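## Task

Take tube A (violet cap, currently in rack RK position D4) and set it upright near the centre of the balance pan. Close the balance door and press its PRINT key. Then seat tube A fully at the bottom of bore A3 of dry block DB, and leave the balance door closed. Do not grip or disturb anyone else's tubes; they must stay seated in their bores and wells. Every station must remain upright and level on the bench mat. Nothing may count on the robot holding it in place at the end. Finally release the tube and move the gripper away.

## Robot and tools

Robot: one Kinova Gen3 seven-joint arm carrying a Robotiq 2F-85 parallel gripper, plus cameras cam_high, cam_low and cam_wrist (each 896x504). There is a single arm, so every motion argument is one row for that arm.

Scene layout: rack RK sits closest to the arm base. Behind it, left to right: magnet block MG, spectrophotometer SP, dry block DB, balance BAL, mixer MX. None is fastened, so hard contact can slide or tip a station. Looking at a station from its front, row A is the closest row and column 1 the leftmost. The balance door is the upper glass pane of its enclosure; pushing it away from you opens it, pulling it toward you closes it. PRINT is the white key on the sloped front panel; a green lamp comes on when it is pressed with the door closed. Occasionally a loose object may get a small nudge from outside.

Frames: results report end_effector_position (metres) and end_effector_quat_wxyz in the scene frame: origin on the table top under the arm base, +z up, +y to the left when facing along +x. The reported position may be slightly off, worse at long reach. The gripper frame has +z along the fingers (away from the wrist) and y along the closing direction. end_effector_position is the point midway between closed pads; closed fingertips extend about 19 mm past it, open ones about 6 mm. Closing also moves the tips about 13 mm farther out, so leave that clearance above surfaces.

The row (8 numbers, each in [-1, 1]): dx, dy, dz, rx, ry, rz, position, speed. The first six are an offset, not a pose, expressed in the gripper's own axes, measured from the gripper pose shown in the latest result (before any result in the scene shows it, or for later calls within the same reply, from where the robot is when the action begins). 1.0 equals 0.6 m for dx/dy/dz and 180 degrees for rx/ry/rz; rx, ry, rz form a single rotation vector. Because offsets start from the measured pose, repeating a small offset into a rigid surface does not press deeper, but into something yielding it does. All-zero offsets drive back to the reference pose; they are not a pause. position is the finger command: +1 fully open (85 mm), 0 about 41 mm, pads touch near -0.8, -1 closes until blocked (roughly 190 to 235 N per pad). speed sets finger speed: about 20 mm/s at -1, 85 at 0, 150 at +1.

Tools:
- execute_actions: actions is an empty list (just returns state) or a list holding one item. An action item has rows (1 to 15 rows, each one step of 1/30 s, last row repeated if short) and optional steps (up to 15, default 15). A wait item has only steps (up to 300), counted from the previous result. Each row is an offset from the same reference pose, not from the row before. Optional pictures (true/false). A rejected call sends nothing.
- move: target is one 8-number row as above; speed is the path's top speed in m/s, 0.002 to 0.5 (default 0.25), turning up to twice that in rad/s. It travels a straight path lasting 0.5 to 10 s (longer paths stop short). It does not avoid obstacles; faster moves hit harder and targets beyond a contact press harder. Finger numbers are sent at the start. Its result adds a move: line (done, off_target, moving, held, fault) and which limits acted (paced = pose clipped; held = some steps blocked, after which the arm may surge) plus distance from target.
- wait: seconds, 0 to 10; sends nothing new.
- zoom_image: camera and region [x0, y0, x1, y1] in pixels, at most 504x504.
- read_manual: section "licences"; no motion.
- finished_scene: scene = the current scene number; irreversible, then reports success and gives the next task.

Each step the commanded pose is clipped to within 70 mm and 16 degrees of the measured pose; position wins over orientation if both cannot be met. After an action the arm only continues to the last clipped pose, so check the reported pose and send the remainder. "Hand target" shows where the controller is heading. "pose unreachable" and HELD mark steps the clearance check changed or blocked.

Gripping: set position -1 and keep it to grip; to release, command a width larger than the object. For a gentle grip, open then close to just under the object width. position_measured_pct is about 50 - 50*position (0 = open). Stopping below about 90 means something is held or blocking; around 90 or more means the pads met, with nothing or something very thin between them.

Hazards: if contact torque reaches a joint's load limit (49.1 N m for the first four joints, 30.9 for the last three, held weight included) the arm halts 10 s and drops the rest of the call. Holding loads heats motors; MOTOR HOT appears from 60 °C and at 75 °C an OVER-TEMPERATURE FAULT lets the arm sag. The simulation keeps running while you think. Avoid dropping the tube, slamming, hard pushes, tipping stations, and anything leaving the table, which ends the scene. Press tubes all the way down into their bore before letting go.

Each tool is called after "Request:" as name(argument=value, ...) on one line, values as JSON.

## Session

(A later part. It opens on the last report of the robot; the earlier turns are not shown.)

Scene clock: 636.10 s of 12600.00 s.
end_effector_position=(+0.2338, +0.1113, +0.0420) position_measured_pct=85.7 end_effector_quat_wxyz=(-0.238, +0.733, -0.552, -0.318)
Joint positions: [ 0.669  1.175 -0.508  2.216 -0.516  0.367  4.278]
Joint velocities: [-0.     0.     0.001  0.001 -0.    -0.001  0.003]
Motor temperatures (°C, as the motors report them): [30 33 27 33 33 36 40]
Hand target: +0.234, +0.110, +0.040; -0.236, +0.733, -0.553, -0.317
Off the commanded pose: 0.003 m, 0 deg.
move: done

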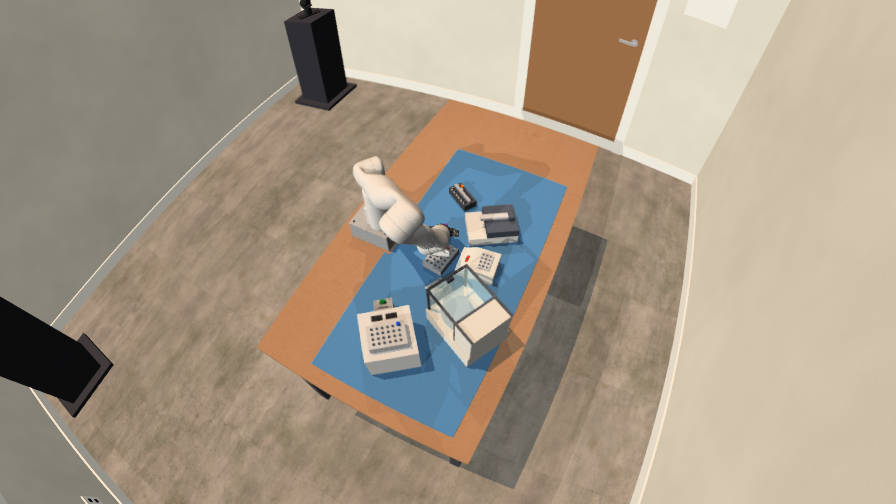

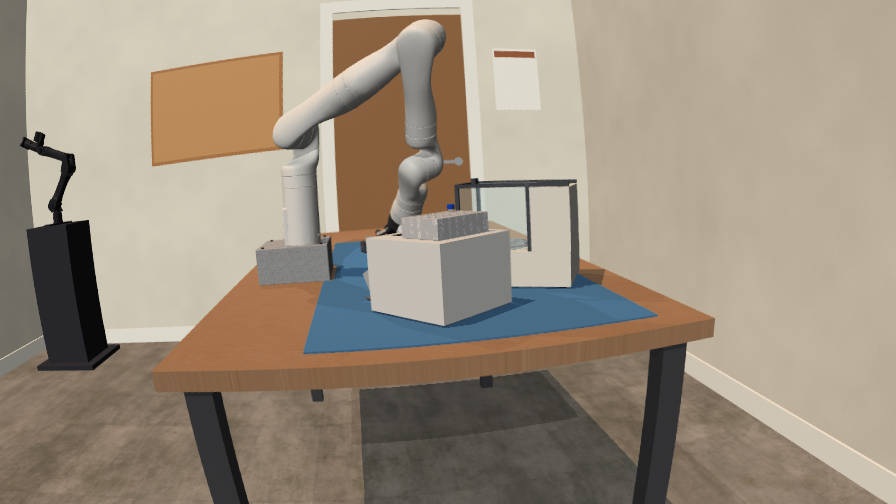

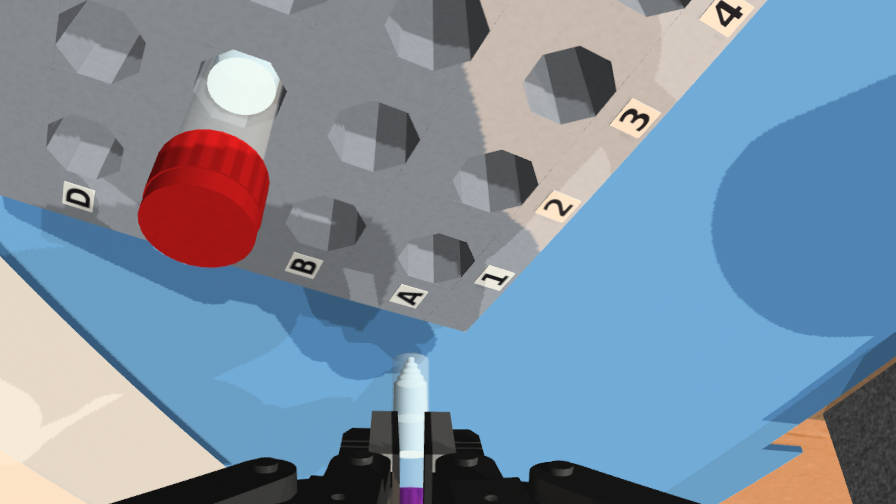

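Request:
move(target=[-0.0012,0,0.0005,0,0,0,-1,0], speed=0.004)

Request:
move(target=[0,0,0,0,0,0,-0.3,-0.6], speed=0.004)

Scene clock: 642.57 s of 12600.00 s.
end_effector_position=(+0.2338, +0.1117, +0.0426) position_measured_pct=85.7 end_effector_quat_wxyz=(-0.238, +0.733, -0.552, -0.318)
Joint positions: [ 0.669  1.174 -0.509  2.218 -0.517  0.365  4.278]
Joint velocities: [-0.    -0.    -0.    -0.001  0.    -0.001 -0.   ]
Motor temperatures (°C, as the motors report them): [30 33 27 33 33 36 40]
Hand target: +0.234, +0.112, +0.042; -0.238, +0.733, -0.552, -0.318
Off the commanded pose: 0.000 m, 0 deg.
move: done

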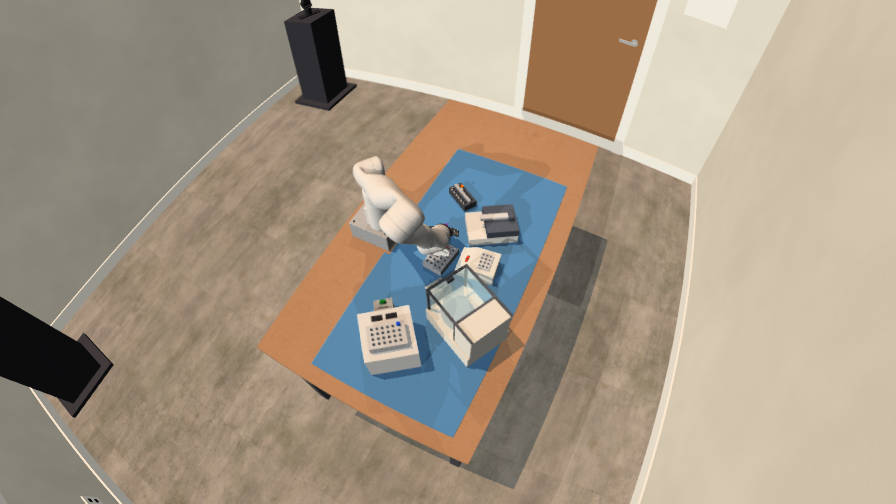

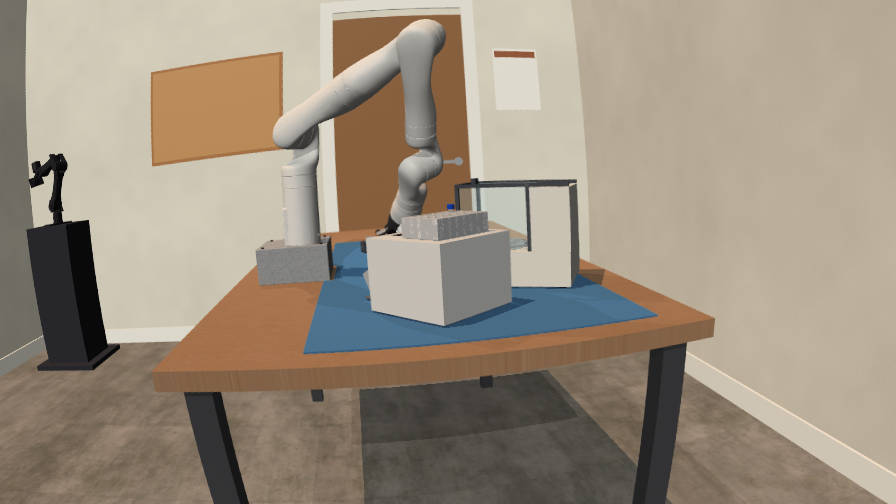

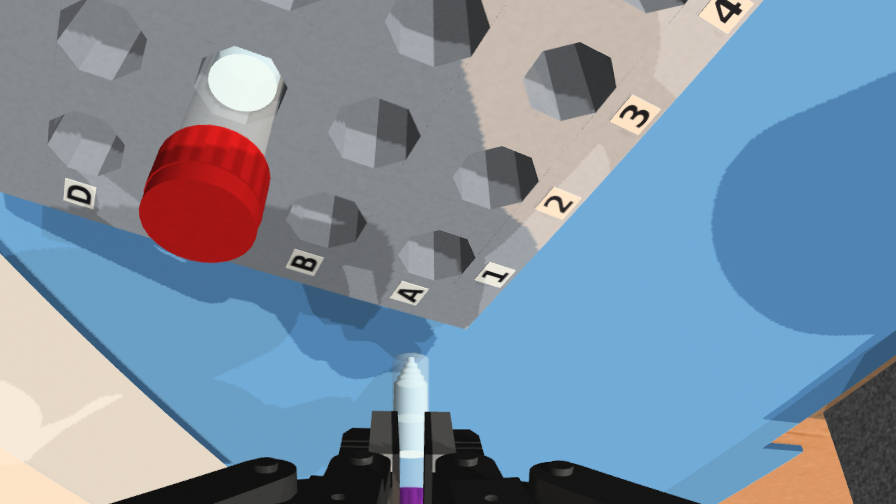

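Scene clock: 643.33 s of 12600.00 s.
end_effector_position=(+0.2338, +0.1117, +0.0426) position_measured_pct=65.1 end_effector_quat_wxyz=(-0.238, +0.733, -0.552, -0.318)
Joint positions: [ 0.669  1.174 -0.509  2.218 -0.517  0.365  4.277]
Joint velocities: [-0.     0.    -0.     0.001 -0.001  0.001 -0.   ]
Motor temperatures (°C, as the motors report them): [30 33 27 33 33 36 40]
Hand target: +0.234, +0.112, +0.043; -0.238, +0.733, -0.552, -0.318
Off the commanded pose: 0.000 m, 0 deg.
move: done

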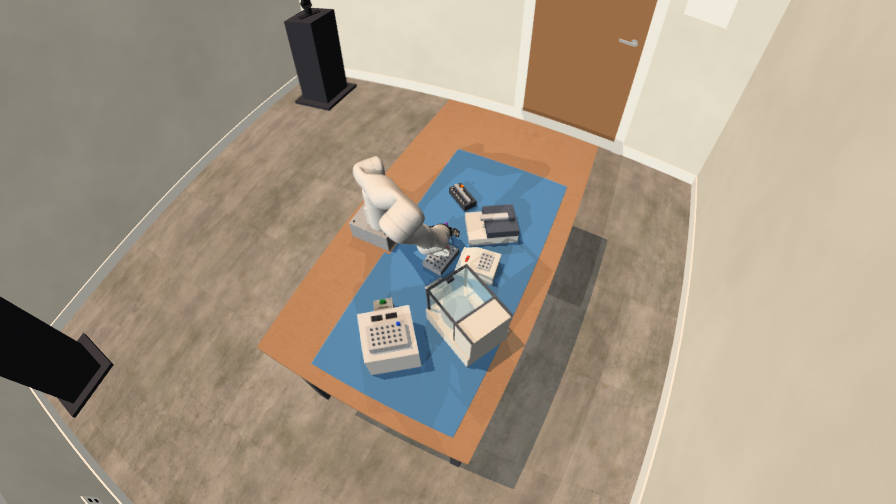

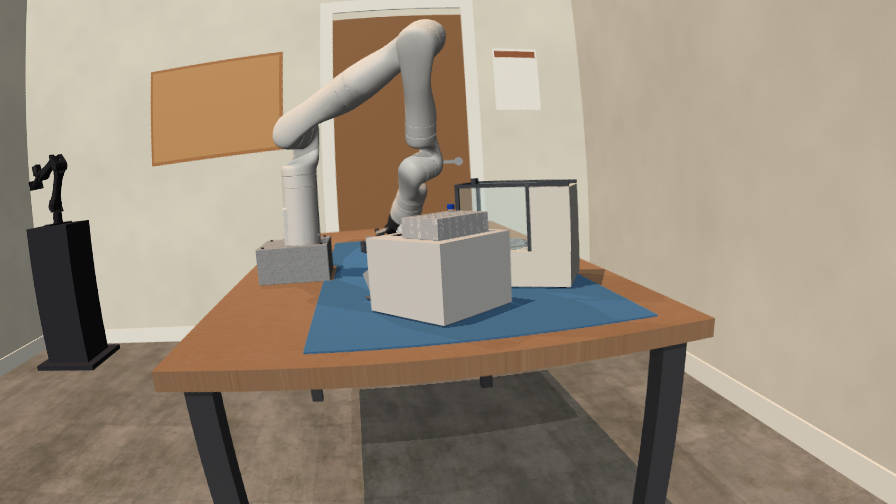

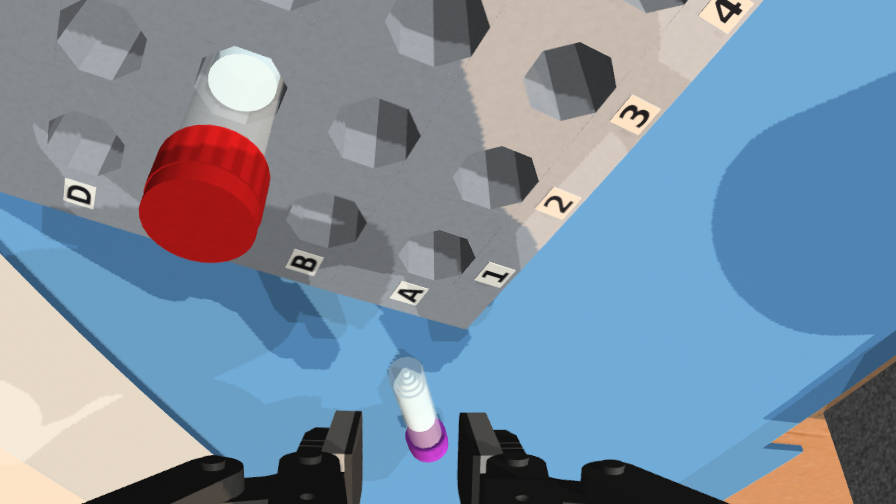

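Request:
move(target=[-0.07,0,-0.07,0,0,0,-0.3,0], speed=0.05)

Request:
move(target=[0,0,0,0,0.5,0,-0.3,0], speed=0.25)

Scene clock: 678.97 s of 12600.00 s.
end_effector_position=(+0.2340, +0.1101, +0.1017) position_measured_pct=65.1 end_effector_quat_wxyz=(-0.238, +0.733, -0.552, -0.318)
Joint positions: [ 0.675  0.992 -0.534  2.265 -0.54   0.482  4.214]
Joint velocities: [ 0.001 -0.009 -0.002  0.002 -0.001  0.002 -0.002]
Motor temperatures (°C, as the motors report them): [30 33 27 33 33 36 40]
Hand target: +0.234, +0.110, +0.102; -0.238, +0.733, -0.552, -0.318
Off the commanded pose: 0.001 m, 0 deg.
move: done

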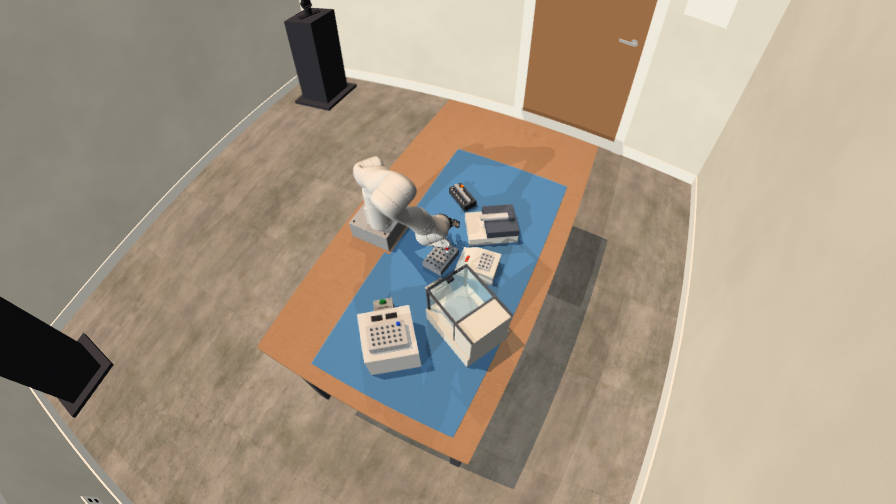

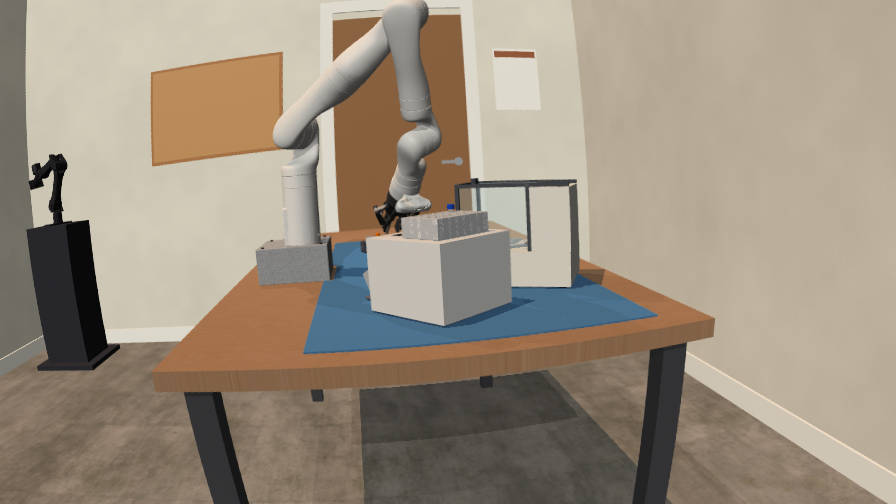

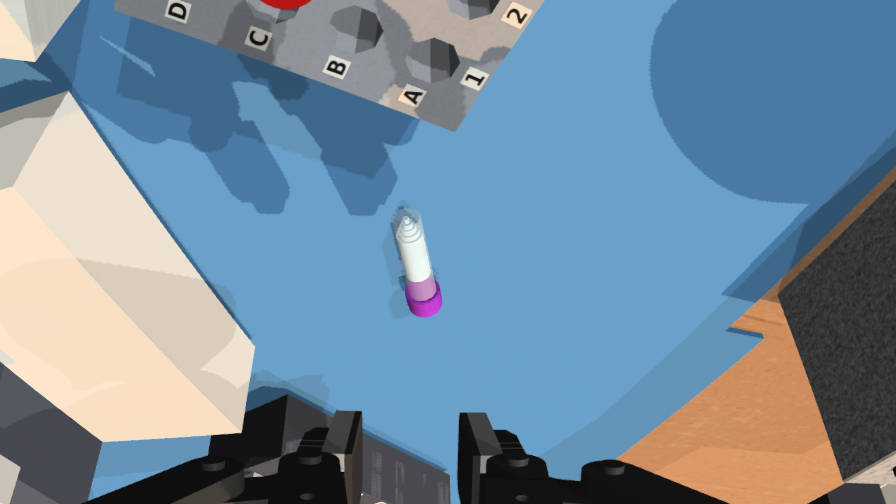

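Scene clock: 682.80 s of 12600.00 s.
end_effector_position=(+0.2341, +0.1094, +0.1014) position_measured_pct=65.1 end_effector_quat_wxyz=(+0.220, +0.742, -0.561, +0.294)
Joint positions: [-1.803  1.307  1.073  2.174 -0.692  0.784  3.119]
Joint velocities: [ 0.001  0.012 -0.001 -0.006  0.006  0.004 -0.006]
Motor temperatures (°C, as the motors report them): [30 33 27 33 33 36 40]
Hand target: +0.234, +0.109, +0.101; +0.221, +0.742, -0.561, +0.295
Off the commanded pose: 0.001 m, 0 deg.
move: done

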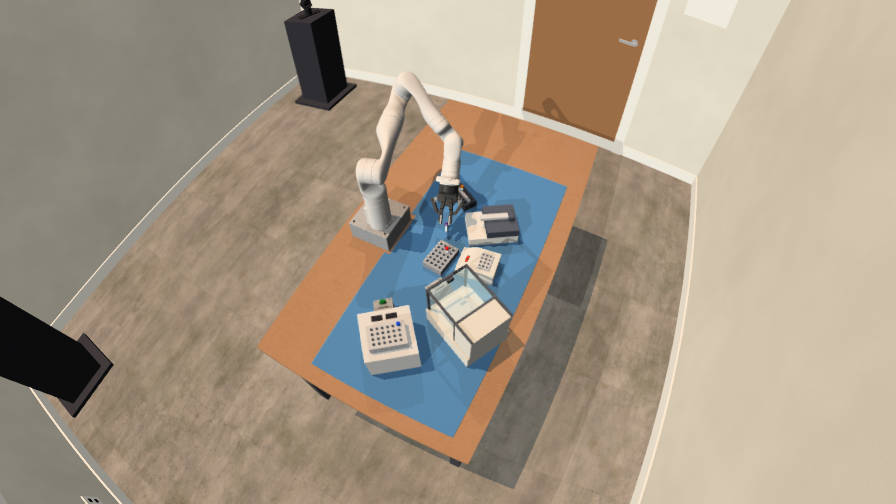

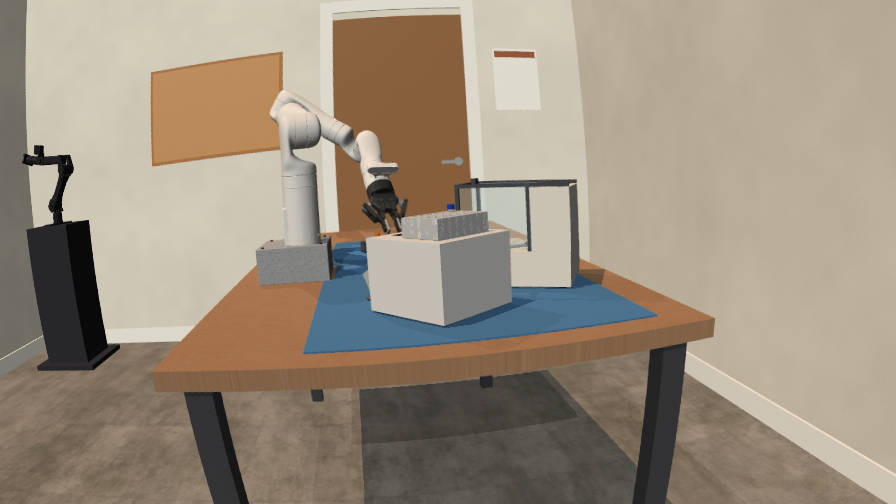

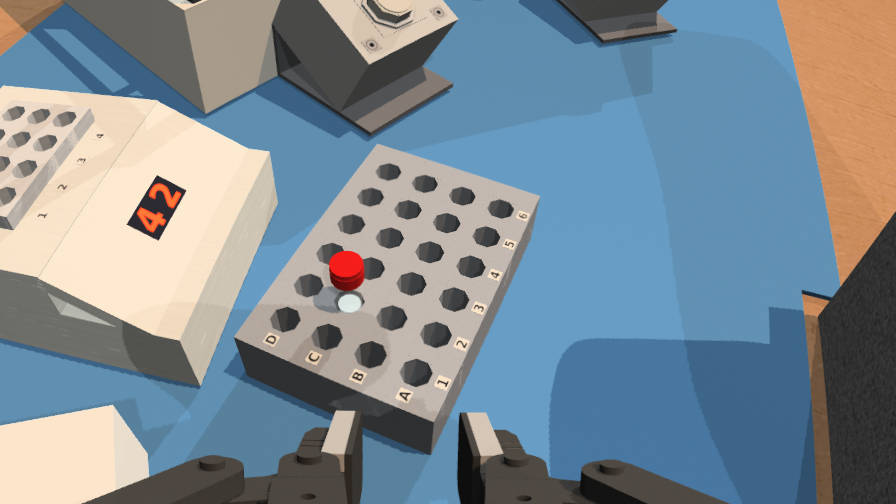

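Request:
move(target=[-0.1127,0.0097,0.0028,0.0314,0,-0.0314,-0.3,0], speed=0.06)

Scene clock: 698.80 s of 12600.00 s.
end_effector_position=(+0.2154, +0.1539, +0.0541) position_measured_pct=65.1 end_effector_quat_wxyz=(+0.198, +0.778, -0.509, +0.310)
Joint positions: [-1.922  1.39   0.973  2.108 -0.754  0.753  3.06 ]
Joint velocities: [-0.004  0.003 -0.001 -0.002  0.002 -0.001 -0.001]
Motor temperatures (°C, as the motors report them): [30 33 27 33 33 36 40]
Hand target: +0.215, +0.154, +0.054; +0.198, +0.779, -0.508, +0.310
Off the commanded pose: 0.000 m, 0 deg.
move: done

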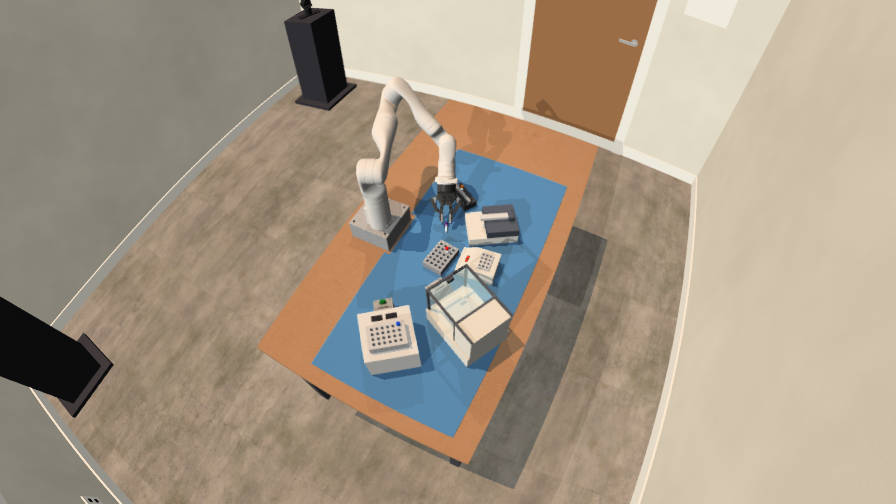

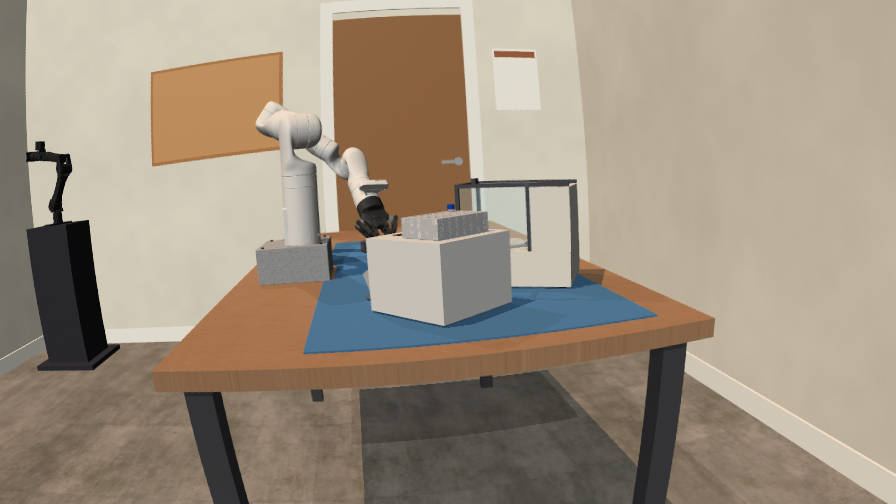

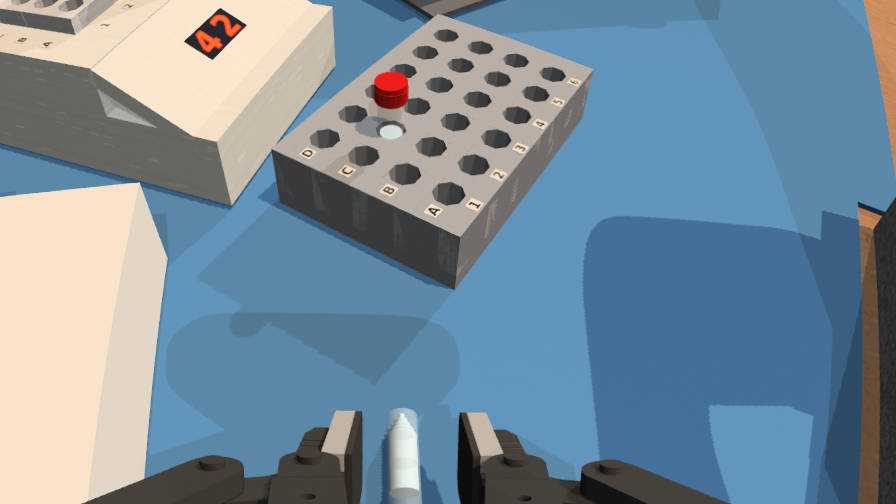

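Request:
move(target=[-0.0354,-0.003,0.0354,0,0,0,-0.3,0], speed=0.02)

Scene clock: 706.57 s of 12600.00 s.
end_effector_position=(+0.2169, +0.1557, +0.0243) position_measured_pct=65.1 end_effector_quat_wxyz=(+0.198, +0.779, -0.508, +0.310)
Joint positions: [-1.903  1.447  0.92   2.073 -0.799  0.725  3.045]
Joint velocities: [ 0.001  0.003 -0.003 -0.001  0.001  0.001 -0.   ]
Motor temperatures (°C, as the motors report them): [30 33 27 33 33 36 40]
Hand target: +0.217, +0.156, +0.024; +0.198, +0.778, -0.509, +0.310
Off the commanded pose: 0.000 m, 0 deg.
move: done

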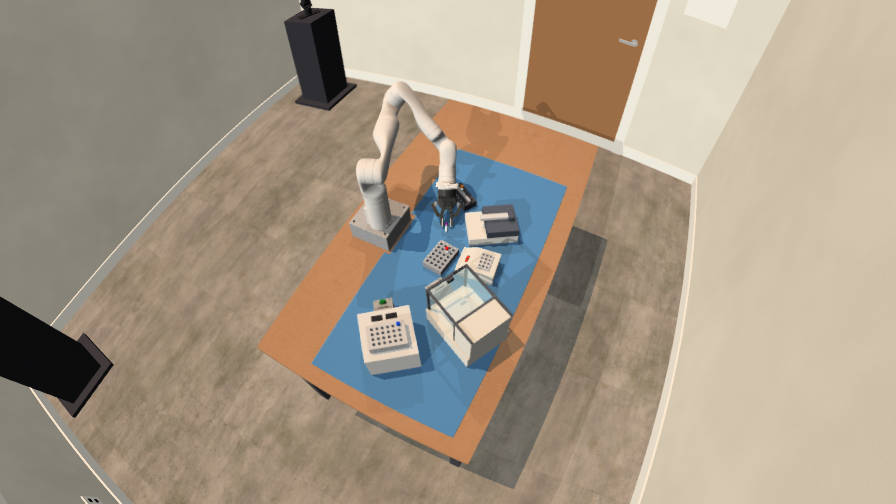

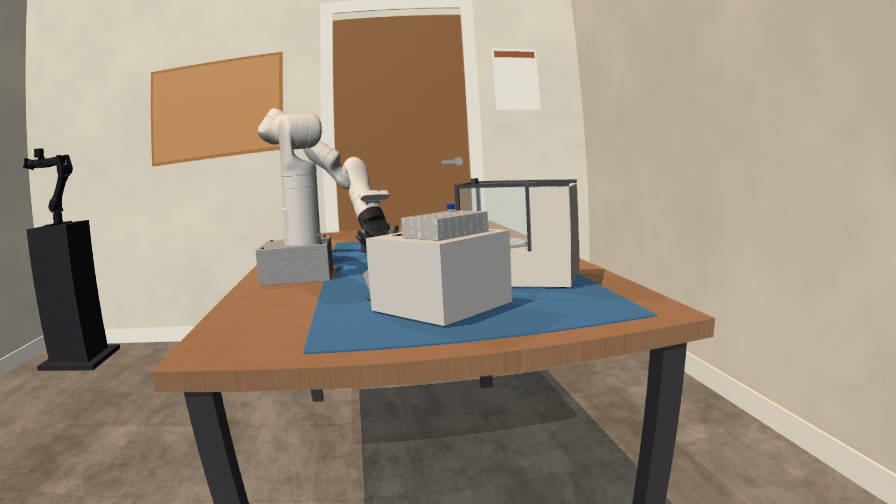

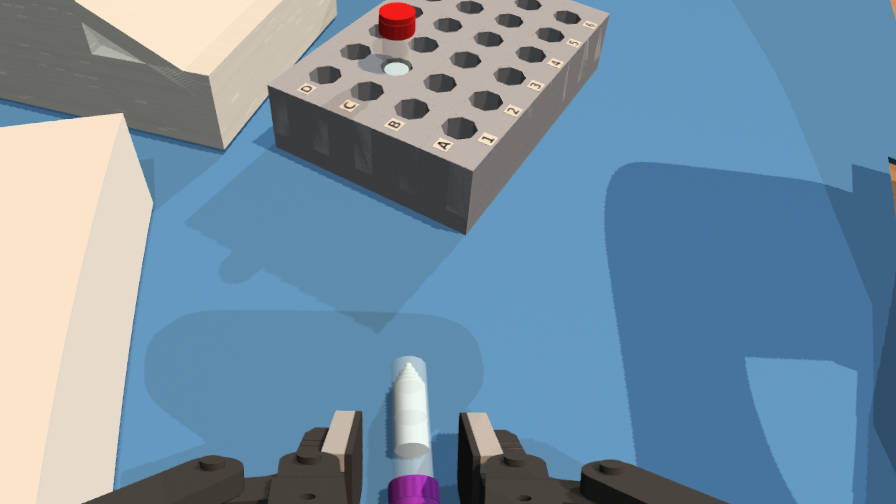

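Request:
move(target=[-0.001,0,0.001,0,0,0,-1,-0.5], speed=0.004)

Request:
move(target=[0.07,0,-0.07,0,0,0,-1,0], speed=0.03)

Scene clock: 719.87 s of 12600.00 s.
end_effector_position=(+0.2168, +0.1559, +0.0241) position_measured_pct=84.5 end_effector_quat_wxyz=(+0.197, +0.779, -0.508, +0.310)
Joint positions: [-1.904  1.447  0.92   2.073 -0.799  0.725  3.045]
Joint velocities: [ 0.    -0.    -0.002  0.001 -0.001 -0.001  0.   ]
Motor temperatures (°C, as the motors report them): [30 33 27 33 33 36 40]
Hand target: +0.217, +0.156, +0.023; +0.198, +0.779, -0.508, +0.310
Off the commanded pose: 0.001 m, 0 deg.
move: done

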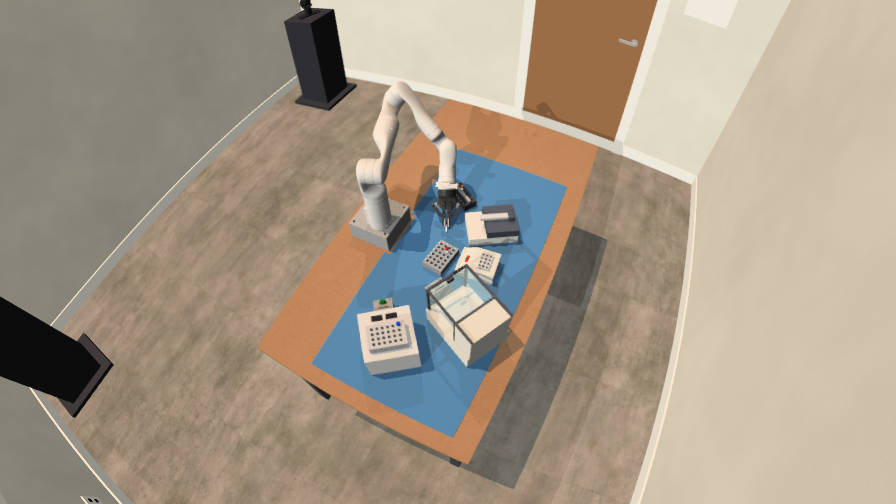

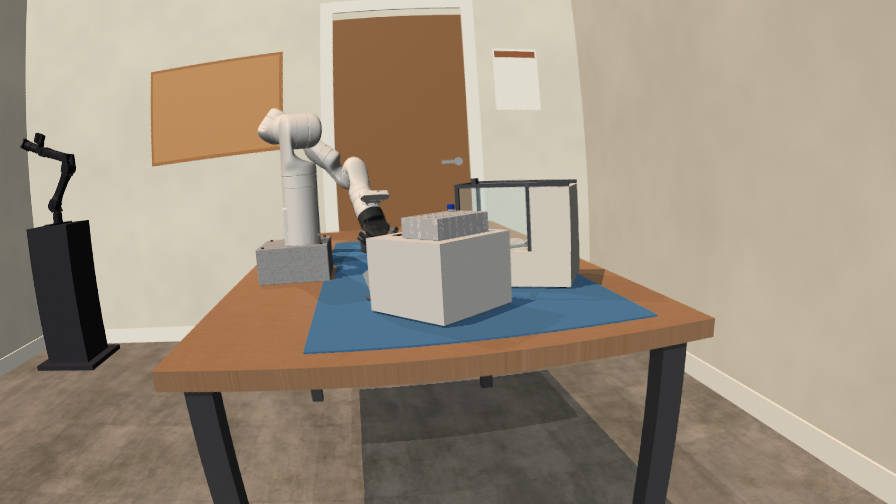

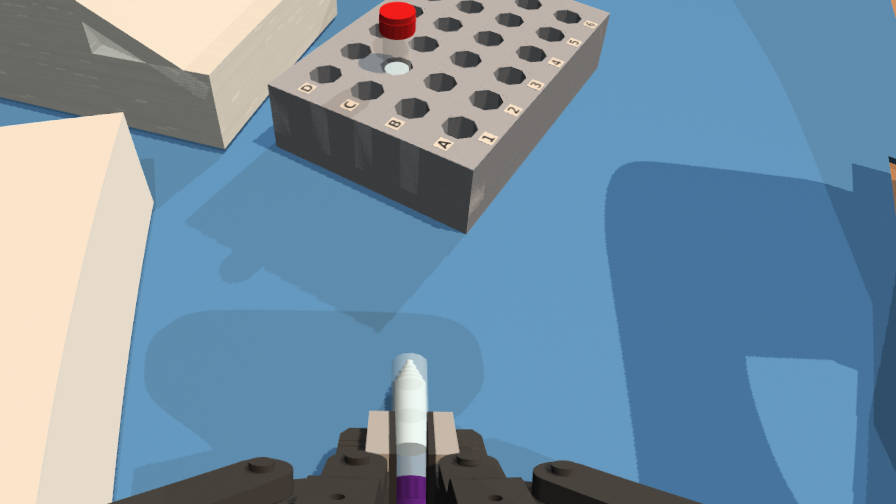

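Scene clock: 722.13 s of 12600.00 s.
end_effector_position=(+0.2172, +0.1539, +0.0832) position_measured_pct=84.5 end_effector_quat_wxyz=(+0.198, +0.779, -0.509, +0.310)
Joint positions: [-1.936  1.338  1.034  2.128 -0.702  0.789  3.073]
Joint velocities: [-0.002 -0.003  0.003  0.     0.003  0.004  0.001]
Motor temperatures (°C, as the motors report them): [30 33 27 33 33 36 40]
Hand target: +0.217, +0.154, +0.083; +0.197, +0.779, -0.509, +0.310
Off the commanded pose: 0.000 m, 0 deg.
move: done

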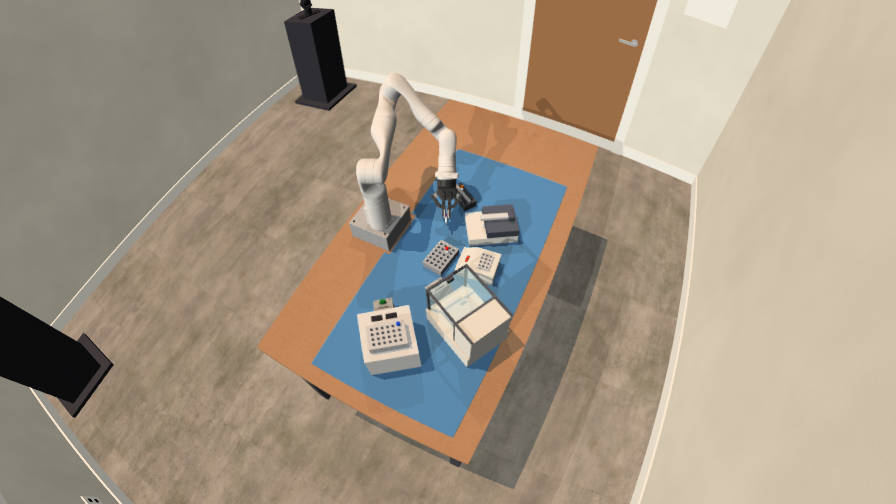

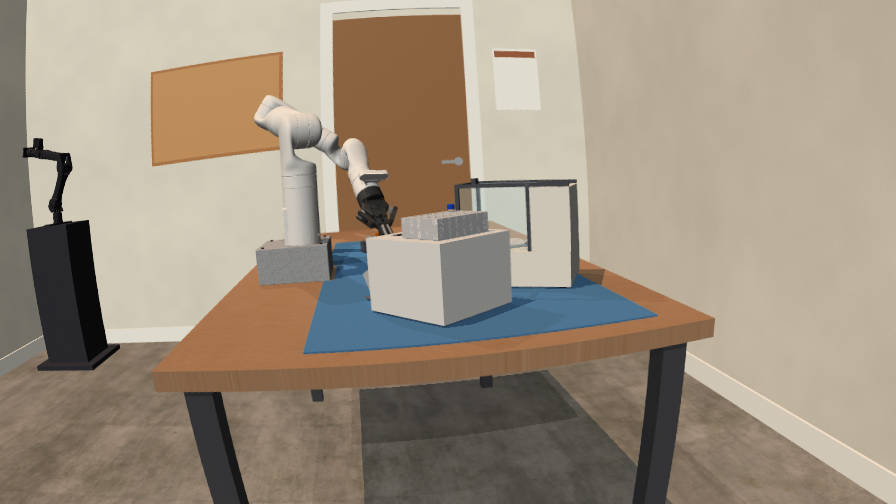

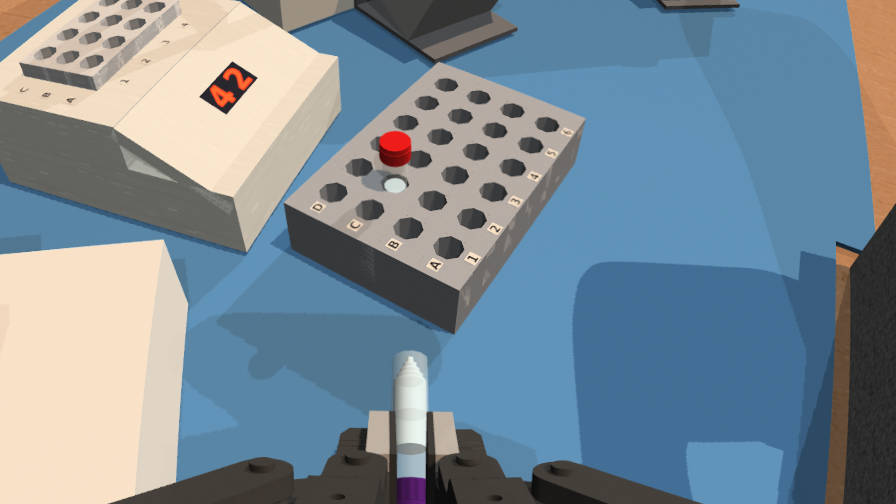

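Request:
move(target=[0.02,0,-0.02,0,-0.5,0,-1,0], speed=0.2)

Scene clock: 739.40 s of 12600.00 s.
end_effector_position=(+0.2176, +0.1546, +0.1008) position_measured_pct=84.5 end_effector_quat_wxyz=(-0.218, +0.770, -0.499, -0.333)
Joint positions: [ 0.069  0.927  0.04   2.288 -1.141  0.815  4.825]
Joint velocities: [ 0.006  0.01   0.005 -0.002  0.003  0.006  0.001]
Motor temperatures (°C, as the motors report them): [30 33 27 33 33 36 40]
Hand target: +0.218, +0.155, +0.101; -0.218, +0.770, -0.499, -0.333
Off the commanded pose: 0.001 m, 0 deg.
move: done

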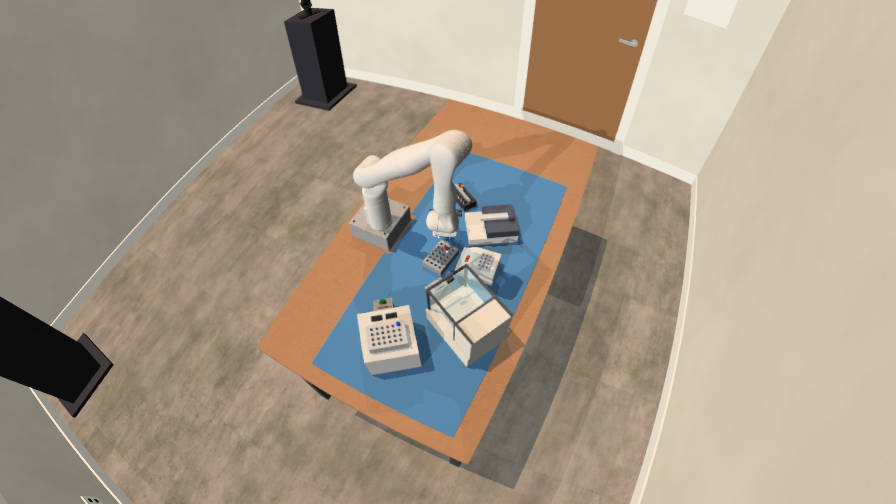

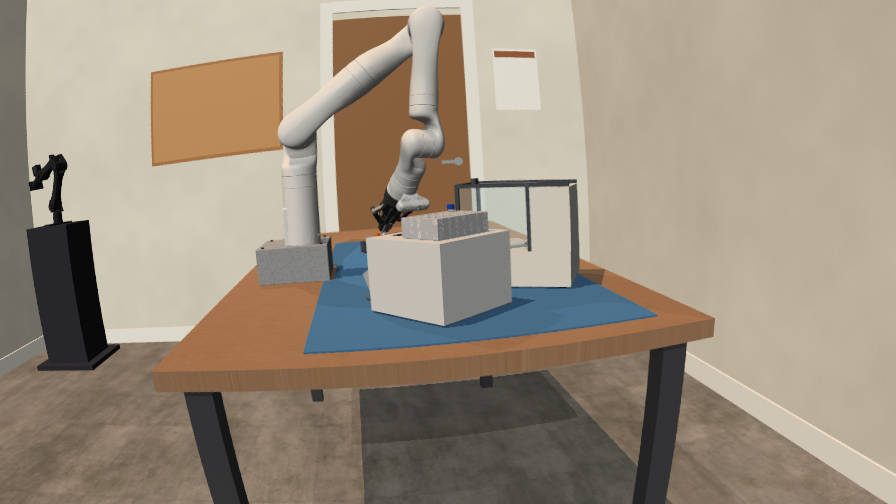

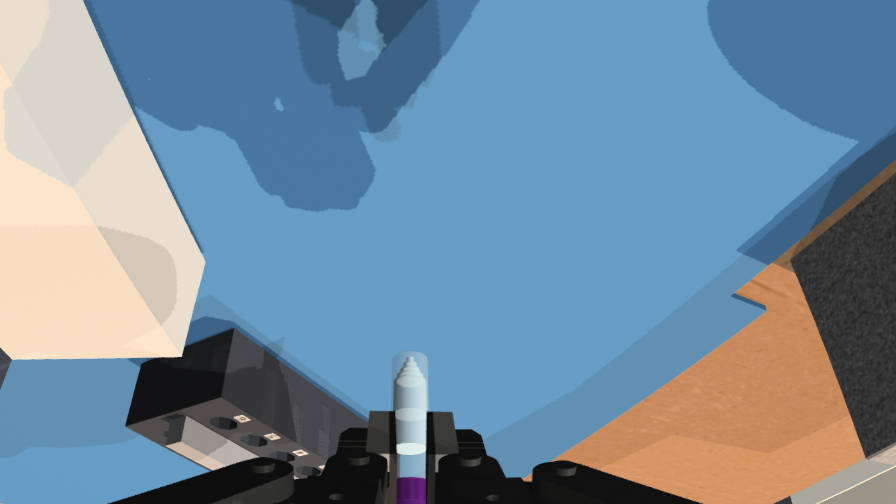

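Request:
move(target=[0.183,0.0147,-0.158,0,0,0,-1,0], speed=0.08)

Request:
zoom_image(camera="cam_wrist", region=[300,240,520,460])

Scene clock: 749.77 s of 12600.00 s.
end_effector_position=(+0.2690, +0.0199, +0.0858) position_measured_pct=84.5 end_effector_quat_wxyz=(-0.218, +0.770, -0.499, -0.332)
Joint positions: [ 0.258  1.005  0.24   1.984 -0.807  1.079  4.746]
Joint velocities: [ 0.003  0.003  0.002 -0.003  0.002  0.002  0.   ]
Motor temperatures (°C, as the motors report them): [30 33 27 33 33 36 40]
Hand target: +0.269, +0.020, +0.086; -0.218, +0.770, -0.499, -0.333
Off the commanded pose: 0.001 m, 0 deg.
move: done

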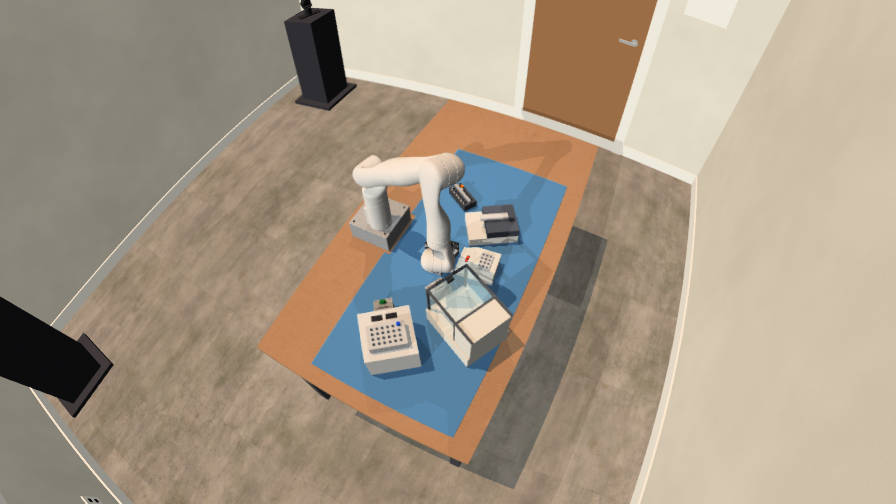

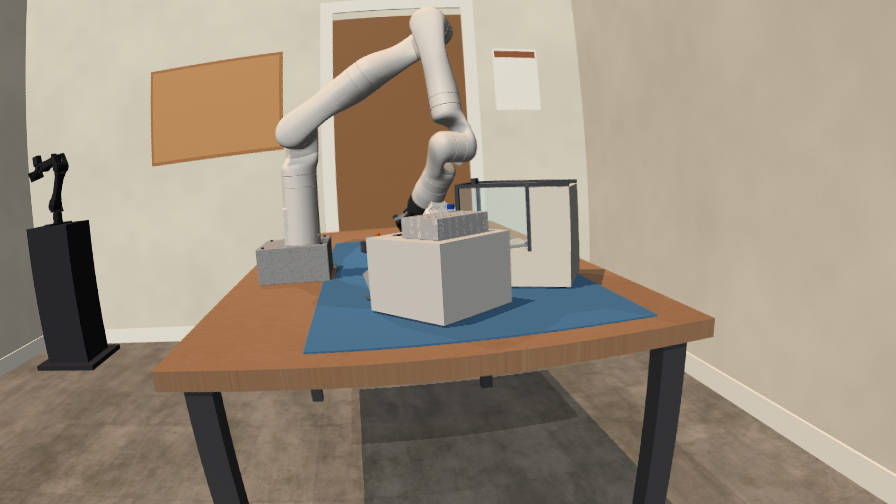

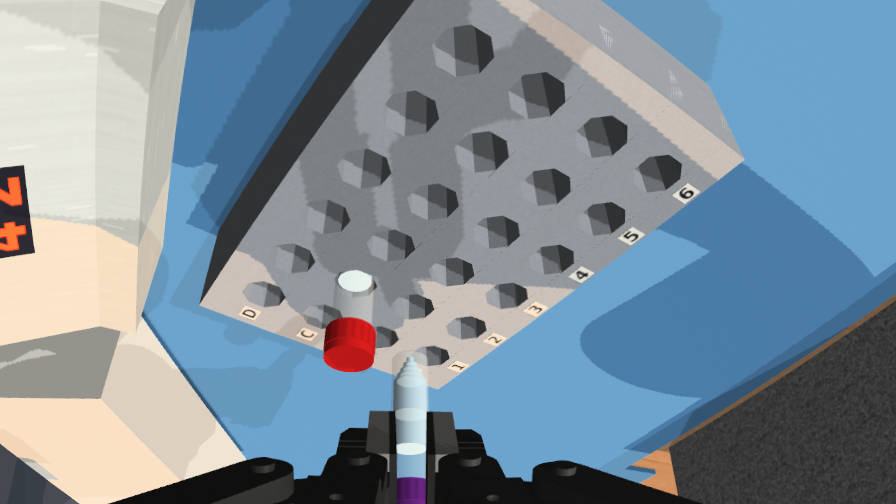

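Region (300, 240, 520, 460) of cam_wrist's 896x504 image, scaled by 2.291.

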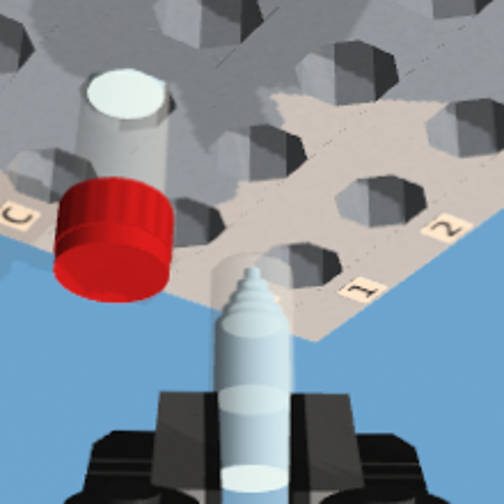

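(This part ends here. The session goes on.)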